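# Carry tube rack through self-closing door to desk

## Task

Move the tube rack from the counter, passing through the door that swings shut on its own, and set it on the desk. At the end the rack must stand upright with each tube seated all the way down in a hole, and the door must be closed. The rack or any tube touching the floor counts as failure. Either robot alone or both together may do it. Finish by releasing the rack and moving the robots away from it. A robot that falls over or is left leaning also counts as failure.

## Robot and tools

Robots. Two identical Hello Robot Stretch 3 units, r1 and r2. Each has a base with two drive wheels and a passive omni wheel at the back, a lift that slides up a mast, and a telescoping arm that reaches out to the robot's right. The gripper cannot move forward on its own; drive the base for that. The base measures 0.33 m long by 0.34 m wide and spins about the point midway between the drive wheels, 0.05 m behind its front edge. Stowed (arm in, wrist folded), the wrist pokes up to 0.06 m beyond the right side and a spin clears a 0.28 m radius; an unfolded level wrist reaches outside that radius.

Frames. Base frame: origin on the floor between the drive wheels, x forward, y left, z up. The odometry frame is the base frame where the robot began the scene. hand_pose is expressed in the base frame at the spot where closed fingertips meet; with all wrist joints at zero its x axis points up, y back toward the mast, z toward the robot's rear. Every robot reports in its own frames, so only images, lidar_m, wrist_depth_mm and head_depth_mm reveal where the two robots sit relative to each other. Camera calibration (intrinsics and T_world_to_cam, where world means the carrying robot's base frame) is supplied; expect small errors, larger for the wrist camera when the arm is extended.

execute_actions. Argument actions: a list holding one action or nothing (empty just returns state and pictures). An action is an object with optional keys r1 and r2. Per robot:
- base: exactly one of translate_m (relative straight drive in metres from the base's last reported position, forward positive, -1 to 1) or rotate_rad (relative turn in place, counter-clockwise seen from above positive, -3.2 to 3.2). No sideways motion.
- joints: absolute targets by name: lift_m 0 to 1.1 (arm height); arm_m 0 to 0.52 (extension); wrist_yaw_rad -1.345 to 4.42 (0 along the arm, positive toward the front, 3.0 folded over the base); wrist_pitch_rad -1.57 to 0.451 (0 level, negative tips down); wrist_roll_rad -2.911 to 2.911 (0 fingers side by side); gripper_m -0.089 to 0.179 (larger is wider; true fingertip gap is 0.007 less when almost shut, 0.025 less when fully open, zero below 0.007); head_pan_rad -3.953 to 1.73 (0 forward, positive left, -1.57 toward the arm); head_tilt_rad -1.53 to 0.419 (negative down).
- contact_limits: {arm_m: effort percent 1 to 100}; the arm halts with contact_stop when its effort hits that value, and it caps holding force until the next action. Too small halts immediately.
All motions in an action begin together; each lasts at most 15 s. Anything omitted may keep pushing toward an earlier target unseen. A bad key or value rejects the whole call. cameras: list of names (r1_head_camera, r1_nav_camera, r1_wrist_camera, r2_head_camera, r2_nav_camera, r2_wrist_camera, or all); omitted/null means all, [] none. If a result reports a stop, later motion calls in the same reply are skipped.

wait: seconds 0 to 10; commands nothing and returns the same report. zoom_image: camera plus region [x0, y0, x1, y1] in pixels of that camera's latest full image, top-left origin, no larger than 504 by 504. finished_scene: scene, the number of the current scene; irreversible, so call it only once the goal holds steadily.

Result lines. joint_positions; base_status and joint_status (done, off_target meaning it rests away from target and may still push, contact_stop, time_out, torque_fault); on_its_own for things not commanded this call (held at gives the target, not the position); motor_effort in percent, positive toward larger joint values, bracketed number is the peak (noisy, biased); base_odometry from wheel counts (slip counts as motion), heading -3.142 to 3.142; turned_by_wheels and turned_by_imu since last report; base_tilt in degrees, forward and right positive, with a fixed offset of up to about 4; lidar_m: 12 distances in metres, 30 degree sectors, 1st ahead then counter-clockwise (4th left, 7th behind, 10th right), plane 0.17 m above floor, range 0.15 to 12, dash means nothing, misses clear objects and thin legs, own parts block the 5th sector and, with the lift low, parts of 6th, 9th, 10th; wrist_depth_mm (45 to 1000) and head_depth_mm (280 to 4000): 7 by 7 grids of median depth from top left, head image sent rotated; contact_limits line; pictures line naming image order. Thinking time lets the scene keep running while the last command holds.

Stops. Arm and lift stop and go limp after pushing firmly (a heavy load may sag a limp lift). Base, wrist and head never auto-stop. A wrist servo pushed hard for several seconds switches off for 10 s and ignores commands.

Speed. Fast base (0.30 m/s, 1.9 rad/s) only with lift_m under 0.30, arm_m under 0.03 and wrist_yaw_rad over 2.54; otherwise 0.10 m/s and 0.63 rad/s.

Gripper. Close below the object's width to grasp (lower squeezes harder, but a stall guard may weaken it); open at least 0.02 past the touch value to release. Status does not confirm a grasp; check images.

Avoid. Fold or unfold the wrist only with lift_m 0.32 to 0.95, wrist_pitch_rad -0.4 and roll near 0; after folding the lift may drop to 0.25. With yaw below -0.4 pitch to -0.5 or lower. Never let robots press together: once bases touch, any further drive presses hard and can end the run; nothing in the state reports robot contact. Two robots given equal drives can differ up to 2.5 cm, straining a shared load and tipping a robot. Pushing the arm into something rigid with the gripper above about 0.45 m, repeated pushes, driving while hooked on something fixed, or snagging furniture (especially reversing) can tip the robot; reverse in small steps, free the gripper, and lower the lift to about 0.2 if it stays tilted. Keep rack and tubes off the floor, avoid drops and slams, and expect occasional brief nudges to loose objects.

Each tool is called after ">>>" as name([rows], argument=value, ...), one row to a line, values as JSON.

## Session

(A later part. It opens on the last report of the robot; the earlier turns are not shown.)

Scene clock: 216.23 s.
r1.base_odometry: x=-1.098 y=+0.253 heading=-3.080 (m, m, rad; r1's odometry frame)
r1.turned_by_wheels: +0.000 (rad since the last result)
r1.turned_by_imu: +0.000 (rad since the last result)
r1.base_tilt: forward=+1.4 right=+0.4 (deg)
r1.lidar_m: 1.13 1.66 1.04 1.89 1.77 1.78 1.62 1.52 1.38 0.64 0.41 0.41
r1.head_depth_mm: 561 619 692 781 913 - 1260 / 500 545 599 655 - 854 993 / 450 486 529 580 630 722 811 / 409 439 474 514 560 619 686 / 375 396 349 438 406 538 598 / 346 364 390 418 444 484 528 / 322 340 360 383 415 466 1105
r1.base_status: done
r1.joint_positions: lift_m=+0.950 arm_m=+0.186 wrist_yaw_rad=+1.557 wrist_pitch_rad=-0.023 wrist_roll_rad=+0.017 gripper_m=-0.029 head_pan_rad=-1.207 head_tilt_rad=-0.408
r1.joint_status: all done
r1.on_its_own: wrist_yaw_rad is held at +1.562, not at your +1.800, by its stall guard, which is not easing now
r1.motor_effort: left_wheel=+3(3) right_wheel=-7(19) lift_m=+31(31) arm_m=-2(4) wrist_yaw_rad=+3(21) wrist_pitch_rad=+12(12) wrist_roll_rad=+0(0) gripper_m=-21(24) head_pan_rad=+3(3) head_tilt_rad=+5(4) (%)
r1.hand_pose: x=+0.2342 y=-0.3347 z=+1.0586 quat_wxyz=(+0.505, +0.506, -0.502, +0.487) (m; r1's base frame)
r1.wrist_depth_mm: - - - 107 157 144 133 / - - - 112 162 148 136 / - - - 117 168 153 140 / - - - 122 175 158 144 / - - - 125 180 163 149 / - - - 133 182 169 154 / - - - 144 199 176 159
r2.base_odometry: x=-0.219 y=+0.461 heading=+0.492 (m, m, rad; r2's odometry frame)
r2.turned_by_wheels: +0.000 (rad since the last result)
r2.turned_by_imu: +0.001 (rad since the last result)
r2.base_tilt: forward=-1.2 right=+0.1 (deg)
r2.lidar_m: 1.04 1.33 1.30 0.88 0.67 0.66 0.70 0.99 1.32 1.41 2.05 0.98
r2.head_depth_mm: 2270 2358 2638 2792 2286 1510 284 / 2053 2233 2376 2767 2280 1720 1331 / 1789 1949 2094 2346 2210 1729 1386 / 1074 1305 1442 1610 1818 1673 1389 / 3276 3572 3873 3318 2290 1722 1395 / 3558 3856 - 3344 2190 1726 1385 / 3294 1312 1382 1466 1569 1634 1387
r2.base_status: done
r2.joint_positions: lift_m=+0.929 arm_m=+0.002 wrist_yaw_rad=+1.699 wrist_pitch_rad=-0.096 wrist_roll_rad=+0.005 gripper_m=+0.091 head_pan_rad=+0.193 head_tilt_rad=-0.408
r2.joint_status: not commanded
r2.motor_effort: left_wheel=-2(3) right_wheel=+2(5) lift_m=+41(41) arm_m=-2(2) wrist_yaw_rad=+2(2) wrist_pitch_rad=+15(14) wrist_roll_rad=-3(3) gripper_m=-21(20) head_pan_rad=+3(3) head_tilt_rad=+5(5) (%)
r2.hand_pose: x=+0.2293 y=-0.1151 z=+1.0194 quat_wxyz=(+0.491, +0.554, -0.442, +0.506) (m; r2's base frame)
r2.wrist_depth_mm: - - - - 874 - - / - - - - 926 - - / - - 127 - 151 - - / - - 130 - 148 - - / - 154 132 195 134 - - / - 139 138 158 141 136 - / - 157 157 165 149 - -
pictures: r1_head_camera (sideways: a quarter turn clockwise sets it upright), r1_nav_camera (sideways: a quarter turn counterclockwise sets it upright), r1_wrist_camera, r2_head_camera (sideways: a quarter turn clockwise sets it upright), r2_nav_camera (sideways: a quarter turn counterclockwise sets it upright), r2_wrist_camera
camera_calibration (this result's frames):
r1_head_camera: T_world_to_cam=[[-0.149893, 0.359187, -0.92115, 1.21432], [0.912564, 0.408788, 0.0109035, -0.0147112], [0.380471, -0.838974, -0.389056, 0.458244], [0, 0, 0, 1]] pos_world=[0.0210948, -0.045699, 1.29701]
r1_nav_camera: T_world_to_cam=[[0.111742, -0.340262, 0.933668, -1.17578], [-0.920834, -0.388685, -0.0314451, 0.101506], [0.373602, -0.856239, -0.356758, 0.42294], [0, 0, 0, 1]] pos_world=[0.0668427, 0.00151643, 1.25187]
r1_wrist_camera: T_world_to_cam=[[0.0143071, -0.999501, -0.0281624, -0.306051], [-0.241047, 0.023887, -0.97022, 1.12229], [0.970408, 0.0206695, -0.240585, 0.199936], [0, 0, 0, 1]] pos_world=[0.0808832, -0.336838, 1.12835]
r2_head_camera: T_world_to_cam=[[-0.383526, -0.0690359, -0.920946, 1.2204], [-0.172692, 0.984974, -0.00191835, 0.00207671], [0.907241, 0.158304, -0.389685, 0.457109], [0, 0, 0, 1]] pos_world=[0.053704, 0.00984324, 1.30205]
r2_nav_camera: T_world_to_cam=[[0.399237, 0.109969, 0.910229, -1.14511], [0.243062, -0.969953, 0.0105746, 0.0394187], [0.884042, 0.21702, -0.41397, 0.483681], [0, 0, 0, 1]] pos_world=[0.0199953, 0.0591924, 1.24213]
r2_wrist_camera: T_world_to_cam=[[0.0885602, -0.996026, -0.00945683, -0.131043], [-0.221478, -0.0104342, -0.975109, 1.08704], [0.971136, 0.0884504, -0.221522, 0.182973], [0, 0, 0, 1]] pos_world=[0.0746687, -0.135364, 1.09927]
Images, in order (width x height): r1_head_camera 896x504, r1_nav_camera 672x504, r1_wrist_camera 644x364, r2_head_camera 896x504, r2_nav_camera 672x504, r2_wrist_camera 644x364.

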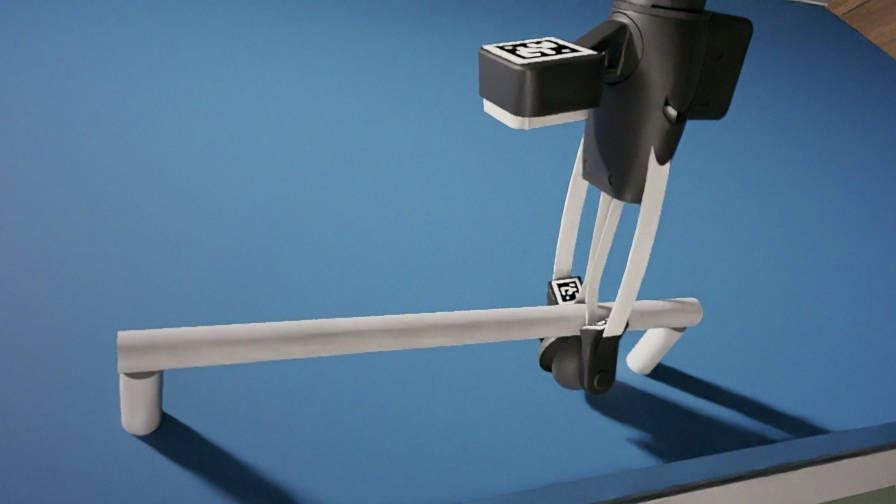

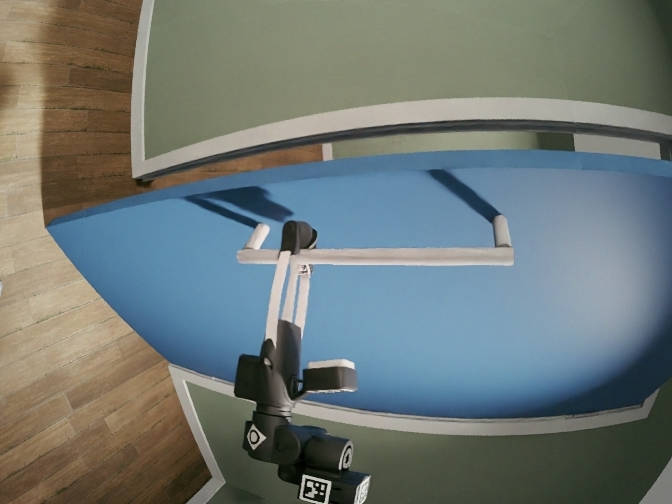

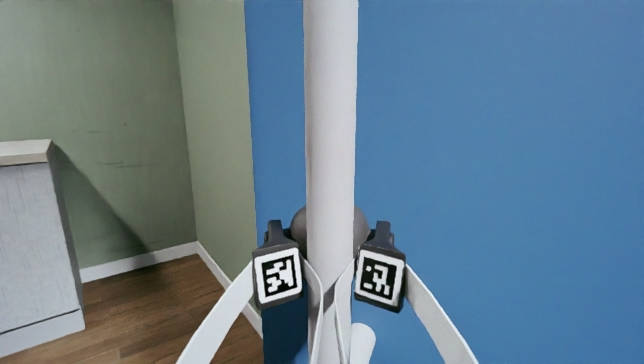

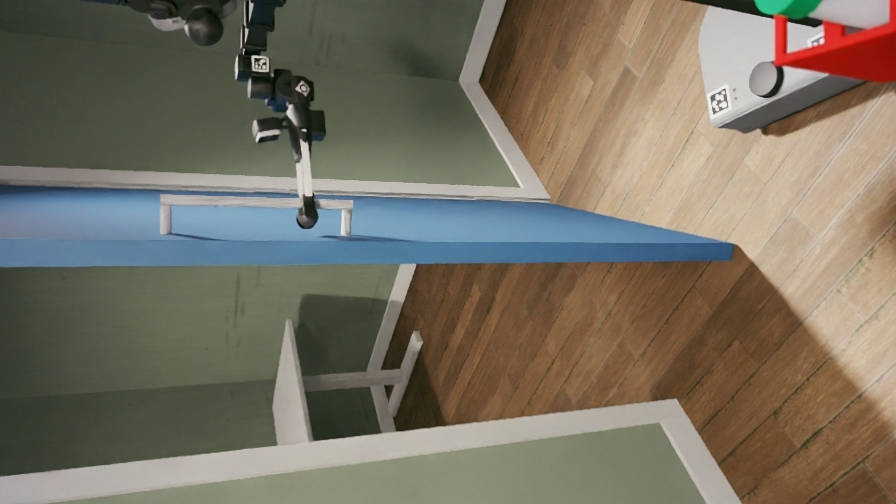

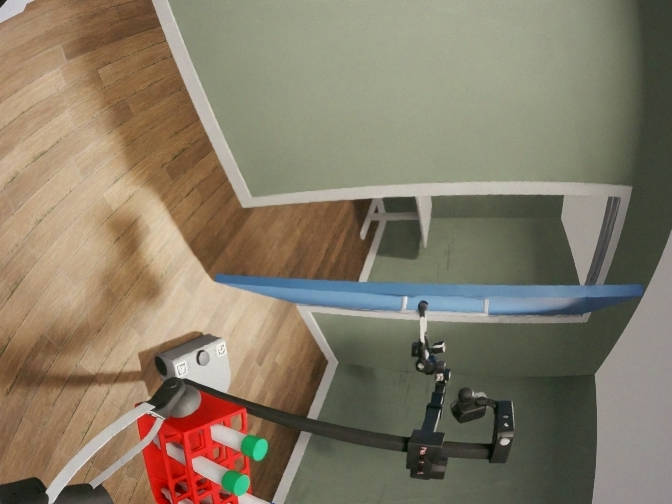

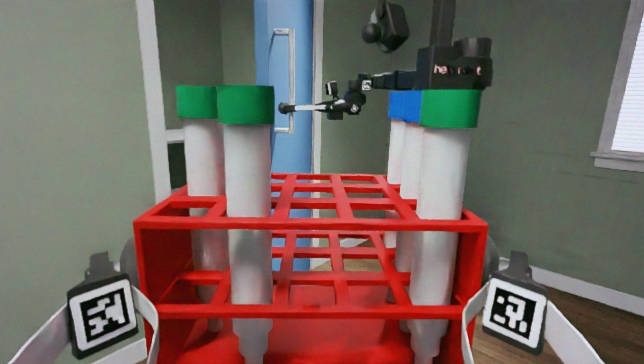

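>>> execute_actions([
  {"r1":{"base":{"translate_m":-0.10},"joints":{"arm_m":0.16}},"r2":{"base":{"translate_m":0.15}}},
], cameras=[])

>>> execute_actions([
  {"r1":{"base":{"translate_m":-0.136},"joints":{"arm_m":0.15}},"r2":{"base":{"translate_m":0.15}}},
], cameras=["r1_nav_camera","r2_nav_camera"])

Scene clock: 223.67 s.
r1.base_odometry: x=-0.998 y=+0.259 heading=-3.080 (m, m, rad; r1's odometry frame)
r1.turned_by_wheels: +0.000 (rad since the last result)
r1.turned_by_imu: +0.000 (rad since the last result)
r1.base_tilt: forward=+1.4 right=+0.4 (deg)
r1.lidar_m: 1.21 1.74 0.95 1.82 1.71 1.73 1.54 1.43 1.46 0.70 0.39 0.38
r1.head_depth_mm: 655 729 826 954 1159 - 1384 / 554 607 672 746 - - 1156 / 480 519 566 623 683 788 879 / 424 454 488 529 572 639 707 / 379 402 430 459 398 538 591 / 340 296 368 402 425 464 507 / 313 326 347 367 391 418 463
r1.base_status: done
r1.joint_positions: lift_m=+0.950 arm_m=+0.160 wrist_yaw_rad=+1.554 wrist_pitch_rad=-0.023 wrist_roll_rad=+0.017 gripper_m=-0.029 head_pan_rad=-1.207 head_tilt_rad=-0.408
r1.joint_status: all done
r1.on_its_own: wrist_yaw_rad is held at +1.562, not at your +1.800, by its stall guard, which is not easing now
r1.motor_effort: left_wheel=+2(4) right_wheel=-8(15) lift_m=+31(31) arm_m=-3(8) wrist_yaw_rad=+6(25) wrist_pitch_rad=+12(12) wrist_roll_rad=+0(0) gripper_m=-21(25) head_pan_rad=+3(3) head_tilt_rad=+4(3) (%)
r1.hand_pose: x=+0.2342 y=-0.3096 z=+1.0586 quat_wxyz=(+0.506, +0.506, -0.502, +0.486) (m; r1's base frame)
r1.wrist_depth_mm: - - 182 108 161 151 143 / - - 190 113 166 156 147 / - - - 117 172 161 151 / - - - 123 177 167 158 / - - - 125 185 172 164 / - - - 132 189 180 169 / - - - 202 204 187 176
r2.base_odometry: x=-0.086 y=+0.532 heading=+0.492 (m, m, rad; r2's odometry frame)
r2.turned_by_wheels: +0.000 (rad since the last result)
r2.turned_by_imu: +0.001 (rad since the last result)
r2.base_tilt: forward=-1.3 right=+0.0 (deg)
r2.lidar_m: 1.08 1.24 1.22 1.29 0.80 0.78 0.83 1.18 1.40 1.50 2.18 0.90
r2.head_depth_mm: 2153 2313 2369 2657 2276 1733 284 / 1920 2089 2257 2578 2271 1732 1376 / 1676 994 1088 2158 2098 1666 1388 / 2842 3058 3297 3141 2302 1728 1387 / 3150 3372 3729 3357 2259 1725 1389 / 3512 3709 3880 3354 2277 1730 1386 / 3260 3461 3084 1376 1458 1562 1386
r2.base_status: done
r2.joint_positions: lift_m=+0.929 arm_m=+0.002 wrist_yaw_rad=+1.699 wrist_pitch_rad=-0.096 wrist_roll_rad=+0.005 gripper_m=+0.091 head_pan_rad=+0.193 head_tilt_rad=-0.408
r2.joint_status: not commanded
r2.motor_effort: left_wheel=-2(4) right_wheel=+2(4) lift_m=+41(41) arm_m=-2(2) wrist_yaw_rad=+1(1) wrist_pitch_rad=+15(15) wrist_roll_rad=-2(3) gripper_m=-20(21) head_pan_rad=+3(3) head_tilt_rad=+5(5) (%)
r2.hand_pose: x=+0.2293 y=-0.1151 z=+1.0194 quat_wxyz=(+0.491, +0.554, -0.442, +0.506) (m; r2's base frame)
r2.wrist_depth_mm: 969 - - - - 696 - / - - - - - 666 - / - - 122 - 151 - - / - - 131 - 148 - - / - 154 132 195 135 - - / - 139 138 158 141 136 - / - 156 157 164 149 - -
pictures: none
No camera images: the call's "cameras" was empty. Leave "cameras" out to get every camera's image.

Scene clock: 226.13 s.
r1.base_odometry: x=-0.862 y=+0.267 heading=-3.079 (m, m, rad; r1's odometry frame)
r1.turned_by_wheels: +0.000 (rad since the last result)
r1.turned_by_imu: +0.000 (rad since the last result)
r1.base_tilt: forward=+1.4 right=+0.3 (deg)
r1.lidar_m: 1.30 0.90 0.92 1.74 1.63 1.65 1.42 1.32 1.35 0.89 0.38 0.36
r1.head_depth_mm: 898 973 1054 1161 1285 - 1367 / 723 803 902 1031 - - 1361 / 572 622 682 752 833 959 1092 / 475 508 546 590 645 701 784 / 406 428 455 487 506 567 611 / 353 350 312 392 414 458 501 / 310 323 342 360 379 400 428
r1.base_status: done
r1.joint_positions: lift_m=+0.950 arm_m=+0.150 wrist_yaw_rad=+1.561 wrist_pitch_rad=-0.022 wrist_roll_rad=+0.017 gripper_m=-0.029 head_pan_rad=-1.207 head_tilt_rad=-0.408
r1.joint_status: all done
r1.on_its_own: wrist_yaw_rad is held at +1.562, not at your +1.800, by its stall guard, which is not easing now
r1.motor_effort: left_wheel=+2(5) right_wheel=-8(15) lift_m=+31(31) arm_m=-2(4) wrist_yaw_rad=+1(16) wrist_pitch_rad=+11(12) wrist_roll_rad=+0(0) gripper_m=-22(23) head_pan_rad=+3(3) head_tilt_rad=+4(5) (%)
r1.hand_pose: x=+0.2343 y=-0.2978 z=+1.0587 quat_wxyz=(+0.504, +0.507, -0.501, +0.488) (m; r1's base frame)
r1.wrist_depth_mm: - - 172 108 164 162 158 / - - 178 112 171 167 164 / - - 187 117 176 173 169 / - - 195 122 184 180 178 / - - 204 125 192 187 182 / - - - 133 199 196 191 / - - 220 142 210 203 200
r2.base_odometry: x=+0.046 y=+0.603 heading=+0.492 (m, m, rad; r2's odometry frame)
r2.turned_by_wheels: +0.000 (rad since the last result)
r2.turned_by_imu: +0.000 (rad since the last result)
r2.base_tilt: forward=-1.2 right=+0.1 (deg)
r2.lidar_m: 0.95 1.15 1.13 1.21 0.93 0.91 0.96 1.37 1.49 1.59 2.29 0.88
r2.head_depth_mm: 2005 2163 2284 2522 2272 1719 284 / 820 847 920 1010 1102 1612 1354 / 1190 1243 1293 1350 1416 1482 1349 / 2694 2890 3134 3172 2189 1740 1385 / 2975 3244 3452 3327 2270 1726 1387 / 3292 3597 3766 3353 2260 1731 1394 / 3191 3364 3522 3352 2089 1448 1392
r2.base_status: done
r2.joint_positions: lift_m=+0.929 arm_m=+0.002 wrist_yaw_rad=+1.699 wrist_pitch_rad=-0.096 wrist_roll_rad=+0.005 gripper_m=+0.091 head_pan_rad=+0.193 head_tilt_rad=-0.408
r2.joint_status: not commanded
r2.motor_effort: left_wheel=-2(3) right_wheel=+2(5) lift_m=+41(41) arm_m=-2(2) wrist_yaw_rad=+2(2) wrist_pitch_rad=+15(15) wrist_roll_rad=-3(3) gripper_m=-20(20) head_pan_rad=+3(3) head_tilt_rad=+4(5) (%)
r2.hand_pose: x=+0.2293 y=-0.1151 z=+1.0194 quat_wxyz=(+0.491, +0.554, -0.442, +0.506) (m; r2's base frame)
r2.wrist_depth_mm: 895 - - - - - 558 / 918 - - - - - 564 / 956 - 126 - 150 - - / 962 - 130 909 148 - - / 985 154 132 195 135 - - / - 139 138 158 142 136 - / 993 157 157 164 149 - -
pictures: r1_nav_camera (sideways: a quarter turn counterclockwise sets it upright), r2_nav_camera (sideways: a quarter turn counterclockwise sets it upright)
camera_calibration (this result's frames):
r1_nav_camera: T_world_to_cam=[[0.111742, -0.340262, 0.933668, -1.17578], [-0.920834, -0.388686, -0.0314452, 0.101506], [0.373603, -0.856239, -0.356758, 0.42294], [0, 0, 0, 1]] pos_world=[0.0668427, 0.00151646, 1.25187]
r2_nav_camera: T_world_to_cam=[[0.399227, 0.109967, 0.910234, -1.14512], [0.243062, -0.969953, 0.0105752, 0.039418], [0.884047, 0.217022, -0.41396, 0.483668], [0, 0, 0, 1]] pos_world=[0.019996, 0.0591926, 1.24213]
Images, in order (width x height): r1_nav_camera 672x504, r2_nav_camera 672x504.

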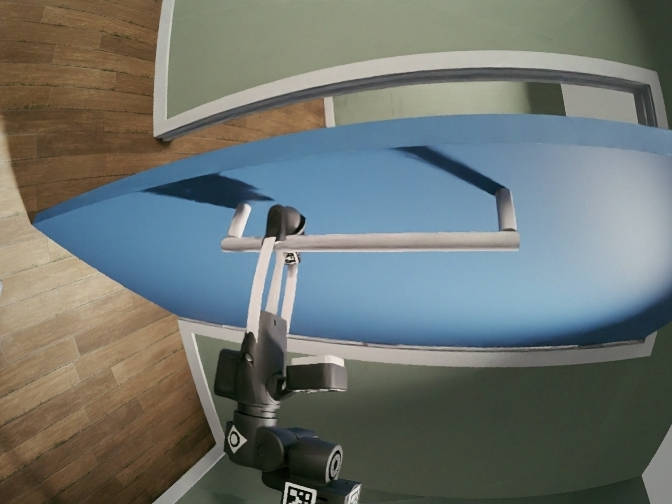

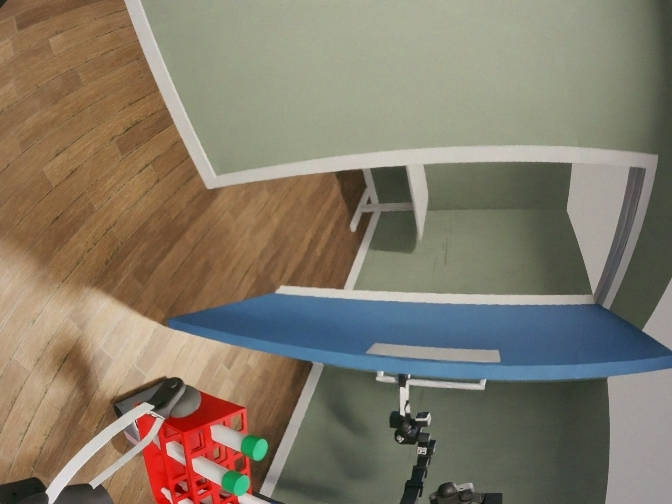

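>>> execute_actions([
  {"r1":{"base":{"translate_m":-0.137},"joints":{"arm_m":0.157}},"r2":{"base":{"translate_m":0.2}}},
], cameras=[])

>>> execute_actions([
  {"r1":{"base":{"translate_m":-0.10},"joints":{"arm_m":0.178}},"r2":{"base":{"translate_m":0.27}}},
], cameras=[])

>>> execute_actions([
  {"r2":{"base":{"rotate_rad":0.47},"joints":{"head_pan_rad":0}}},
], cameras=["r1_nav_camera","r2_nav_camera","r2_head_camera"])

Scene clock: 233.97 s.
r1.base_odometry: x=-0.725 y=+0.276 heading=-3.079 (m, m, rad; r1's odometry frame)
r1.turned_by_wheels: +0.000 (rad since the last result)
r1.turned_by_imu: +0.000 (rad since the last result)
r1.base_tilt: forward=+1.4 right=+0.3 (deg)
r1.lidar_m: 1.42 0.84 1.98 1.66 1.54 1.57 1.31 1.21 1.24 1.15 0.38 0.35
r1.head_depth_mm: 985 1060 1153 1262 1393 - 1381 / 960 1035 1121 1234 - - 1398 / 805 885 979 1096 1212 1469 1363 / 586 622 670 722 774 844 943 / 458 482 507 537 559 589 652 / 373 293 380 412 427 457 500 / 317 323 343 357 371 388 416
r1.base_status: done
r1.joint_positions: lift_m=+0.950 arm_m=+0.157 wrist_yaw_rad=+1.553 wrist_pitch_rad=-0.021 wrist_roll_rad=+0.017 gripper_m=-0.029 head_pan_rad=-1.207 head_tilt_rad=-0.408
r1.joint_status: all done
r1.on_its_own: wrist_yaw_rad is held at +1.562, not at your +1.800, by its stall guard, which is not easing now
r1.motor_effort: left_wheel=+2(4) right_wheel=-8(19) lift_m=+31(31) arm_m=+2(5) wrist_yaw_rad=+7(11) wrist_pitch_rad=+11(11) wrist_roll_rad=+0(0) gripper_m=-21(23) head_pan_rad=+3(3) head_tilt_rad=+3(5) (%)
r1.hand_pose: x=+0.2343 y=-0.3065 z=+1.0590 quat_wxyz=(+0.506, +0.505, -0.503, +0.486) (m; r1's base frame)
r1.wrist_depth_mm: - - 162 110 173 177 183 / - - 168 114 178 183 191 / - - 175 119 187 193 198 / - - 183 126 196 200 207 / - - 190 123 203 209 218 / - - 200 131 213 219 227 / - - 208 208 220 230 237
r2.base_odometry: x=+0.222 y=+0.698 heading=+0.492 (m, m, rad; r2's odometry frame)
r2.turned_by_wheels: +0.000 (rad since the last result)
r2.turned_by_imu: +0.001 (rad since the last result)
r2.base_tilt: forward=-1.3 right=+0.0 (deg)
r2.lidar_m: 0.81 1.04 1.02 1.09 1.10 1.08 1.14 1.62 1.61 1.70 0.86 0.83
r2.head_depth_mm: 762 792 821 854 889 963 284 / 915 960 998 1048 1102 1159 1224 / 1137 1207 1274 1351 1448 1548 1382 / 2466 2631 2825 2960 2089 1729 1389 / 2739 2979 3274 3364 2270 1724 1387 / 3042 3333 3459 3303 2263 1726 1390 / 3094 3295 3380 3369 2278 1725 1347
r2.base_status: done
r2.joint_positions: lift_m=+0.929 arm_m=+0.002 wrist_yaw_rad=+1.699 wrist_pitch_rad=-0.096 wrist_roll_rad=+0.005 gripper_m=+0.091 head_pan_rad=+0.193 head_tilt_rad=-0.408
r2.joint_status: not commanded
r2.motor_effort: left_wheel=-2(3) right_wheel=+2(4) lift_m=+41(41) arm_m=-2(2) wrist_yaw_rad=+1(1) wrist_pitch_rad=+15(15) wrist_roll_rad=-3(3) gripper_m=-20(20) head_pan_rad=+3(3) head_tilt_rad=+5(5) (%)
r2.hand_pose: x=+0.2293 y=-0.1151 z=+1.0194 quat_wxyz=(+0.491, +0.554, -0.442, +0.506) (m; r2's base frame)
r2.wrist_depth_mm: - - - - 723 - - / 874 - - - 724 821 739 / 831 - 127 - 151 - - / 867 - 130 873 148 - - / 876 154 132 195 135 - - / 883 139 138 158 141 136 - / 887 157 157 164 149 - -
pictures: none
No camera images: the call's "cameras" was empty. Leave "cameras" out to get every camera's image.

Scene clock: 237.63 s.
r1.base_odometry: x=-0.626 y=+0.282 heading=-3.079 (m, m, rad; r1's odometry frame)
r1.turned_by_wheels: +0.000 (rad since the last result)
r1.turned_by_imu: +0.000 (rad since the last result)
r1.base_tilt: forward=+1.4 right=+0.3 (deg)
r1.lidar_m: 0.75 0.75 2.05 1.59 1.49 1.51 1.22 1.13 1.15 1.23 0.36 0.35
r1.head_depth_mm: 1040 1126 1217 1334 1471 - 1393 / 1017 1096 1192 1297 - 1576 1402 / 993 1064 1155 1264 1370 1563 1397 / 767 814 867 931 1002 1082 1177 / 523 544 349 519 409 593 690 / 393 373 421 435 433 448 486 / 321 317 336 345 355 382 419
r1.base_status: done
r1.joint_positions: lift_m=+0.950 arm_m=+0.178 wrist_yaw_rad=+1.547 wrist_pitch_rad=-0.020 wrist_roll_rad=+0.017 gripper_m=-0.029 head_pan_rad=-1.207 head_tilt_rad=-0.408
r1.joint_status: all done
r1.on_its_own: wrist_yaw_rad is held at +1.562, not at your +1.800, by its stall guard, which is not easing now
r1.motor_effort: left_wheel=+2(4) right_wheel=-8(19) lift_m=+31(31) arm_m=+1(4) wrist_yaw_rad=+11(20) wrist_pitch_rad=+10(11) wrist_roll_rad=+0(0) gripper_m=-22(23) head_pan_rad=+3(3) head_tilt_rad=+3(3) (%)
r1.hand_pose: x=+0.2343 y=-0.3289 z=+1.0593 quat_wxyz=(+0.507, +0.503, -0.505, +0.485) (m; r1's base frame)
r1.wrist_depth_mm: 616 - 159 110 180 193 208 / 752 780 165 116 188 202 220 / 436 751 170 175 195 208 230 / 442 560 177 184 204 221 240 / - - 184 124 216 230 253 / - - 188 131 228 245 268 / - - 203 204 232 257 283
r2.base_odometry: x=+0.460 y=+0.825 heading=+0.492 (m, m, rad; r2's odometry frame)
r2.turned_by_wheels: +0.000 (rad since the last result)
r2.turned_by_imu: +0.001 (rad since the last result)
r2.base_tilt: forward=-1.3 right=+0.0 (deg)
r2.lidar_m: 0.75 2.90 0.86 0.92 1.34 1.30 1.37 1.79 1.76 1.88 0.75 0.64
r2.head_depth_mm: 685 715 750 785 826 870 284 / 788 833 879 928 978 1044 1114 / 932 991 1054 1125 1216 1307 1325 / 1161 1243 1347 1457 1601 1607 1388 / 2432 2637 2852 3016 2272 1733 1388 / 2704 2939 3228 3252 2290 1731 1385 / 2920 3112 3112 3160 2278 1727 1388
r2.base_status: done
r2.joint_positions: lift_m=+0.929 arm_m=+0.002 wrist_yaw_rad=+1.699 wrist_pitch_rad=-0.096 wrist_roll_rad=+0.005 gripper_m=+0.091 head_pan_rad=+0.193 head_tilt_rad=-0.408
r2.joint_status: not commanded
r2.motor_effort: left_wheel=-2(3) right_wheel=+2(5) lift_m=+41(41) arm_m=-2(2) wrist_yaw_rad=+2(1) wrist_pitch_rad=+15(15) wrist_roll_rad=-3(3) gripper_m=-20(20) head_pan_rad=+3(4) head_tilt_rad=+5(4) (%)
r2.hand_pose: x=+0.2293 y=-0.1151 z=+1.0194 quat_wxyz=(+0.491, +0.554, -0.442, +0.506) (m; r2's base frame)
r2.wrist_depth_mm: - - - 817 549 462 - / - - - 848 554 470 582 / - - 127 881 151 553 612 / - - 130 768 148 - - / - 154 132 195 135 - - / - 139 138 158 142 136 - / - 156 157 164 149 - -
pictures: none
No camera images: the call's "cameras" was empty. Leave "cameras" out to get every camera's image.

Scene clock: 239.37 s.
r1.base_odometry: x=-0.626 y=+0.282 heading=-3.079 (m, m, rad; r1's odometry frame)
r1.turned_by_wheels: +0.000 (rad since the last result)
r1.turned_by_imu: +0.000 (rad since the last result)
r1.base_tilt: forward=+1.5 right=+0.4 (deg)
r1.lidar_m: 0.75 0.75 2.06 1.59 1.49 1.51 1.22 1.13 1.15 1.23 0.36 0.35
r1.head_depth_mm: 1040 1119 1220 1329 1467 - 1398 / 1019 1097 1191 1293 - 1576 1402 / 993 1065 1156 1268 1362 1562 1397 / 764 810 867 927 998 1084 1181 / 523 544 349 518 410 594 689 / 393 374 422 435 433 449 486 / 321 316 336 345 354 382 420
r1.base_status: not commanded
r1.joint_positions: lift_m=+0.950 arm_m=+0.178 wrist_yaw_rad=+1.547 wrist_pitch_rad=-0.020 wrist_roll_rad=+0.017 gripper_m=-0.029 head_pan_rad=-1.207 head_tilt_rad=-0.408
r1.joint_status: not commanded
r1.on_its_own: wrist_yaw_rad is held at +1.562, not at your +1.800, by its stall guard, which is not easing now
r1.motor_effort: left_wheel=+2(2) right_wheel=-9(9) lift_m=+31(31) arm_m=+1(1) wrist_yaw_rad=+11(10) wrist_pitch_rad=+10(10) wrist_roll_rad=+0(0) gripper_m=-22(21) head_pan_rad=+3(3) head_tilt_rad=+4(4) (%)
r1.hand_pose: x=+0.2343 y=-0.3289 z=+1.0593 quat_wxyz=(+0.507, +0.503, -0.505, +0.485) (m; r1's base frame)
r1.wrist_depth_mm: 639 - 159 110 180 195 208 / 714 - 164 115 189 203 219 / 544 581 171 176 194 213 228 / 810 - 177 183 204 221 240 / - - 183 125 216 232 255 / - - 188 131 227 245 267 / - - 201 204 232 257 284
r2.base_odometry: x=+0.460 y=+0.825 heading=+0.962 (m, m, rad; r2's odometry frame)
r2.turned_by_wheels: +0.470 (rad since the last result)
r2.turned_by_imu: +0.474 (rad since the last result)
r2.base_tilt: forward=-1.2 right=+0.1 (deg)
r2.lidar_m: 2.71 0.86 0.91 1.26 1.31 1.35 1.81 1.76 1.84 0.75 0.64 0.71
r2.head_depth_mm: 1145 1180 1189 1218 1244 1219 - / 2409 2528 2706 2804 2080 1665 - / 2750 2931 3077 3134 2259 1723 1352 / 3018 3193 3391 3194 2279 1728 1383 / 2876 3053 3194 3354 2271 1730 1391 / 2737 2904 3021 3199 2279 1727 1388 / 2613 2767 2828 3043 2013 1010 1090
r2.base_status: done
r2.joint_positions: lift_m=+0.929 arm_m=+0.002 wrist_yaw_rad=+1.699 wrist_pitch_rad=-0.096 wrist_roll_rad=+0.005 gripper_m=+0.091 head_pan_rad=+0.007 head_tilt_rad=-0.408
r2.joint_status: all done
r2.motor_effort: left_wheel=-2(6) right_wheel=+3(5) lift_m=+41(41) arm_m=-2(2) wrist_yaw_rad=+2(2) wrist_pitch_rad=+15(14) wrist_roll_rad=-3(3) gripper_m=-21(21) head_pan_rad=-4(20) head_tilt_rad=+5(4) (%)
r2.hand_pose: x=+0.2293 y=-0.1151 z=+1.0194 quat_wxyz=(+0.491, +0.554, -0.442, +0.506) (m; r2's base frame)
r2.wrist_depth_mm: 656 705 - - - 788 521 / 671 721 - - - 778 520 / 698 746 127 - 150 726 521 / 710 766 131 - 148 768 514 / 727 154 132 195 135 672 509 / 747 139 138 158 141 136 509 / 758 157 157 164 149 799 486
pictures: r1_nav_camera (sideways: a quarter turn counterclockwise sets it upright), r2_head_camera (sideways: a quarter turn clockwise sets it upright), r2_nav_camera (sideways: a quarter turn counterclockwise sets it upright)
camera_calibration (this result's frames):
r1_nav_camera: T_world_to_cam=[[0.111742, -0.340263, 0.933668, -1.17578], [-0.920834, -0.388685, -0.0314452, 0.101506], [0.373603, -0.856239, -0.356758, 0.42294], [0, 0, 0, 1]] pos_world=[0.0668427, 0.00151644, 1.25187]
r2_head_camera: T_world_to_cam=[[-0.389656, 0.0030067, -0.920955, 1.22045], [0.0122487, 0.999923, -0.0019179, 0.000947974], [0.920879, -0.0120278, -0.389663, 0.456998], [0, 0, 0, 1]] pos_world=[0.054703, 0.000879261, 1.30205]
r2_nav_camera: T_world_to_cam=[[0.412659, 0.0343192, 0.910239, -1.14521], [0.059685, -0.998161, 0.0105759, 0.0405357], [0.908928, 0.0499633, -0.413949, 0.483501], [0, 0, 0, 1]] pos_world=[0.030693, 0.0556065, 1.24213]
Images, in order (width x height): r1_nav_camera 672x504, r2_head_camera 896x504, r2_nav_camera 672x504.

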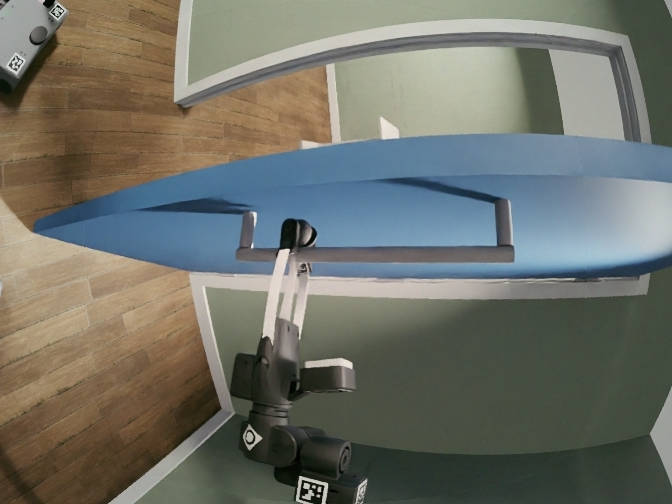

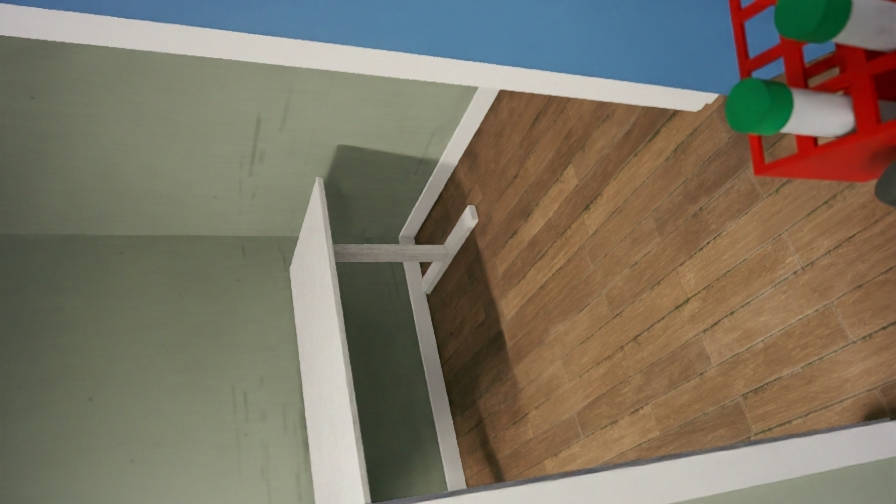

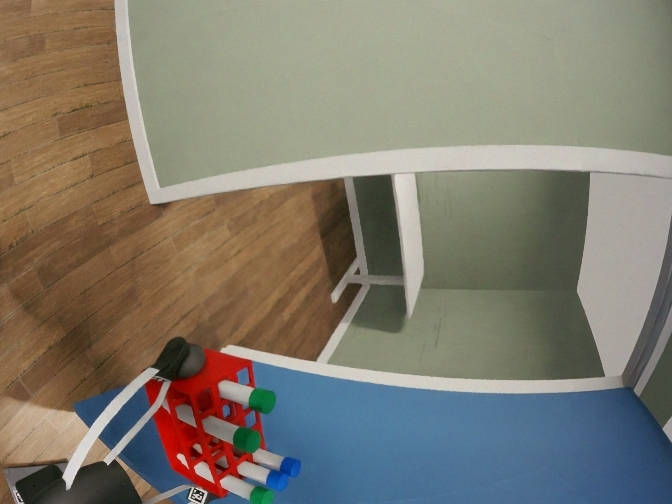

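>>> execute_actions([
  {"r2":{"base":{"translate_m":1.0}}},
], cameras=[])

>>> execute_actions([
  {"r2":{"base":{"rotate_rad":0.4},"joints":{"head_tilt_rad":-0.6}}},
], cameras=["r2_nav_camera","r2_head_camera"])

Scene clock: 254.60 s.
r1.base_odometry: x=-0.626 y=+0.282 heading=-3.079 (m, m, rad; r1's odometry frame)
r1.turned_by_wheels: +0.000 (rad since the last result)
r1.turned_by_imu: +0.001 (rad since the last result)
r1.base_tilt: forward=+1.4 right=+0.4 (deg)
r1.lidar_m: 1.49 2.03 2.06 1.59 1.49 1.51 1.22 1.13 1.15 1.23 0.36 0.35
r1.head_depth_mm: 1037 1126 1216 1325 1473 - 1396 / 1021 1096 1193 1301 - 1573 1397 / 996 1067 1152 1268 1365 1567 1402 / 767 812 865 929 999 1082 1181 / 523 543 350 518 410 593 690 / 393 374 421 436 433 448 487 / 321 316 336 345 354 381 419
r1.base_status: not commanded
r1.joint_positions: lift_m=+0.950 arm_m=+0.178 wrist_yaw_rad=+1.547 wrist_pitch_rad=-0.020 wrist_roll_rad=+0.017 gripper_m=-0.029 head_pan_rad=-1.207 head_tilt_rad=-0.408
r1.joint_status: not commanded
r1.on_its_own: wrist_yaw_rad is held at +1.562, not at your +1.800, by its stall guard, which is not easing now
r1.motor_effort: left_wheel=+2(2) right_wheel=-9(9) lift_m=+31(31) arm_m=+1(1) wrist_yaw_rad=+11(10) wrist_pitch_rad=+10(10) wrist_roll_rad=+0(0) gripper_m=-22(22) head_pan_rad=+3(3) head_tilt_rad=+4(4) (%)
r1.hand_pose: x=+0.2343 y=-0.3289 z=+1.0593 quat_wxyz=(+0.507, +0.503, -0.505, +0.485) (m; r1's base frame)
r1.wrist_depth_mm: - - 159 110 180 193 209 / - - 165 116 188 203 218 / - - 170 176 195 212 229 / - - 178 182 204 221 239 / - - 183 124 215 231 253 / - - 188 131 227 242 266 / - - 202 205 230 259 282
r2.base_odometry: x=+1.032 y=+1.645 heading=+0.961 (m, m, rad; r2's odometry frame)
r2.turned_by_wheels: +0.000 (rad since the last result)
r2.turned_by_imu: +0.003 (rad since the last result)
r2.base_tilt: forward=-1.2 right=+0.1 (deg)
r2.lidar_m: 1.96 1.66 2.22 0.34 0.33 1.93 2.56 0.71 0.48 0.45 0.46 1.45
r2.head_depth_mm: 1571 1666 1735 1823 1929 1713 - / 1763 1859 1983 2086 2142 1777 - / 2023 2144 2286 2420 2276 1727 1348 / 2144 2295 2416 2172 2249 1728 1396 / 2019 2131 2264 1827 2288 1721 1392 / 1907 2031 2173 1824 2288 1730 1395 / 1812 1931 2030 1680 2274 1719 1390
r2.base_status: done
r2.joint_positions: lift_m=+0.929 arm_m=+0.002 wrist_yaw_rad=+1.699 wrist_pitch_rad=-0.096 wrist_roll_rad=+0.005 gripper_m=+0.091 head_pan_rad=+0.007 head_tilt_rad=-0.408
r2.joint_status: not commanded
r2.motor_effort: left_wheel=-2(3) right_wheel=+2(5) lift_m=+41(40) arm_m=-2(2) wrist_yaw_rad=+2(1) wrist_pitch_rad=+15(15) wrist_roll_rad=-3(3) gripper_m=-20(20) head_pan_rad=-3(4) head_tilt_rad=+5(4) (%)
r2.hand_pose: x=+0.2293 y=-0.1151 z=+1.0194 quat_wxyz=(+0.491, +0.554, -0.442, +0.506) (m; r2's base frame)
r2.wrist_depth_mm: - - - - - - - / - - - - - - - / - - 127 - 151 - - / - - 130 - 148 - - / - 154 132 194 134 - - / - 139 138 158 142 136 - / - 156 157 164 149 - -
pictures: none
No camera images: the call's "cameras" was empty. Leave "cameras" out to get every camera's image.

Scene clock: 256.23 s.
r1.base_odometry: x=-0.626 y=+0.282 heading=-3.079 (m, m, rad; r1's odometry frame)
r1.turned_by_wheels: +0.000 (rad since the last result)
r1.turned_by_imu: +0.000 (rad since the last result)
r1.base_tilt: forward=+1.4 right=+0.3 (deg)
r1.lidar_m: 1.49 2.04 2.06 1.60 1.49 1.51 1.22 1.13 1.15 1.23 0.36 0.35
r1.head_depth_mm: 1041 1119 1223 1323 1462 - 1399 / 1019 1098 1191 1295 - 1578 1400 / 998 1070 1156 1265 1365 1565 1402 / 764 812 865 928 1000 1087 1185 / 523 544 350 517 410 594 689 / 393 373 421 436 433 449 486 / 321 316 336 344 354 382 419
r1.base_status: not commanded
r1.joint_positions: lift_m=+0.950 arm_m=+0.178 wrist_yaw_rad=+1.547 wrist_pitch_rad=-0.020 wrist_roll_rad=+0.017 gripper_m=-0.029 head_pan_rad=-1.207 head_tilt_rad=-0.408
r1.joint_status: not commanded
r1.on_its_own: wrist_yaw_rad is held at +1.562, not at your +1.800, by its stall guard, which is not easing now
r1.motor_effort: left_wheel=+2(2) right_wheel=-9(9) lift_m=+31(31) arm_m=+1(1) wrist_yaw_rad=+10(11) wrist_pitch_rad=+10(10) wrist_roll_rad=+0(0) gripper_m=-22(22) head_pan_rad=+3(3) head_tilt_rad=+3(5) (%)
r1.hand_pose: x=+0.2343 y=-0.3289 z=+1.0593 quat_wxyz=(+0.507, +0.503, -0.505, +0.485) (m; r1's base frame)
r1.wrist_depth_mm: - - 159 110 180 193 209 / - - 164 116 188 201 219 / - - 171 176 196 210 230 / - - 176 183 204 220 239 / - - 184 124 216 231 255 / - - 189 131 229 244 268 / - - 202 204 233 257 282
r2.base_odometry: x=+1.032 y=+1.645 heading=+1.361 (m, m, rad; r2's odometry frame)
r2.turned_by_wheels: +0.400 (rad since the last result)
r2.turned_by_imu: +0.404 (rad since the last result)
r2.base_tilt: forward=-1.3 right=+0.1 (deg)
r2.lidar_m: 1.65 2.16 2.56 0.32 2.08 2.30 1.32 0.51 0.45 0.45 0.55 1.80
r2.head_depth_mm: 1890 2072 1785 2268 1815 - 1158 / 1881 2053 1767 2348 1859 292 312 / 1844 2023 1657 2361 1809 328 1180 / 1827 1989 1647 2350 1811 1462 1241 / 1796 1974 1648 2350 1813 1468 1235 / 1792 1953 1642 2166 1813 1465 1229 / 1754 1928 1548 2319 1809 1474 1232
r2.base_status: done
r2.joint_positions: lift_m=+0.929 arm_m=+0.002 wrist_yaw_rad=+1.699 wrist_pitch_rad=-0.096 wrist_roll_rad=+0.005 gripper_m=+0.091 head_pan_rad=+0.007 head_tilt_rad=-0.592
r2.joint_status: all done
r2.motor_effort: left_wheel=-2(6) right_wheel=+2(5) lift_m=+41(41) arm_m=-2(2) wrist_yaw_rad=+2(1) wrist_pitch_rad=+15(14) wrist_roll_rad=-3(2) gripper_m=-21(21) head_pan_rad=-3(4) head_tilt_rad=-5(23) (%)
r2.hand_pose: x=+0.2293 y=-0.1151 z=+1.0194 quat_wxyz=(+0.491, +0.554, -0.442, +0.506) (m; r2's base frame)
r2.wrist_depth_mm: - - - - - - - / - - - - - - - / - - 122 - 151 - - / - - 131 - 148 - - / - 154 132 195 135 - - / - 139 138 158 142 135 - / - 156 157 164 149 - -
pictures: r2_head_camera (sideways: a quarter turn clockwise sets it upright), r2_nav_camera (sideways: a quarter turn counterclockwise sets it upright)
camera_calibration (this result's frames):
r2_head_camera: T_world_to_cam=[[-0.551763, 0.00192807, -0.833999, 1.10802], [0.0117057, 0.999917, -0.00543268, 0.00552626], [0.833919, -0.0127601, -0.55174, 0.668421], [0, 0, 0, 1]] pos_world=[0.0538887, 0.000866966, 1.29291]
r2_nav_camera: T_world_to_cam=[[0.572415, 0.0353783, 0.819201, -1.02745], [0.0605968, -0.998162, 0.0007651, 0.0533041], [0.817722, 0.049203, -0.573506, 0.691665], [0, 0, 0, 1]] pos_world=[0.0193086, 0.0555236, 1.23832]
Images, in order (width x height): r2_head_camera 896x504, r2_nav_camera 672x504.

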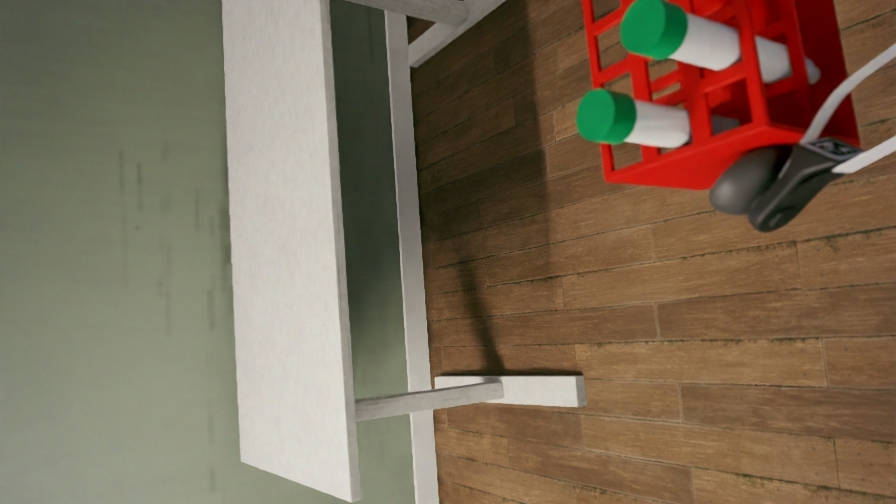

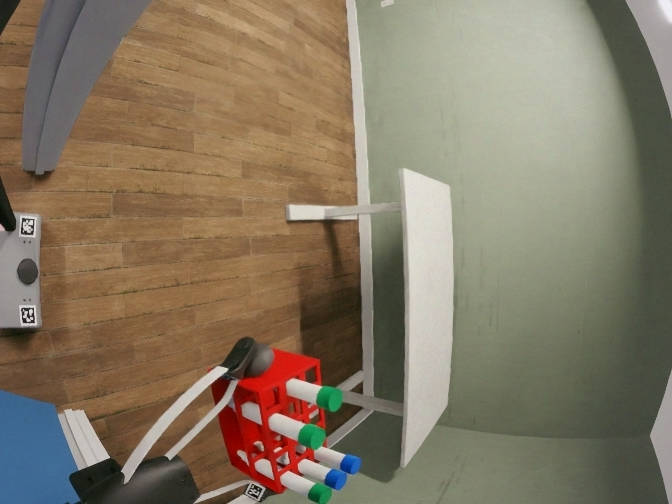

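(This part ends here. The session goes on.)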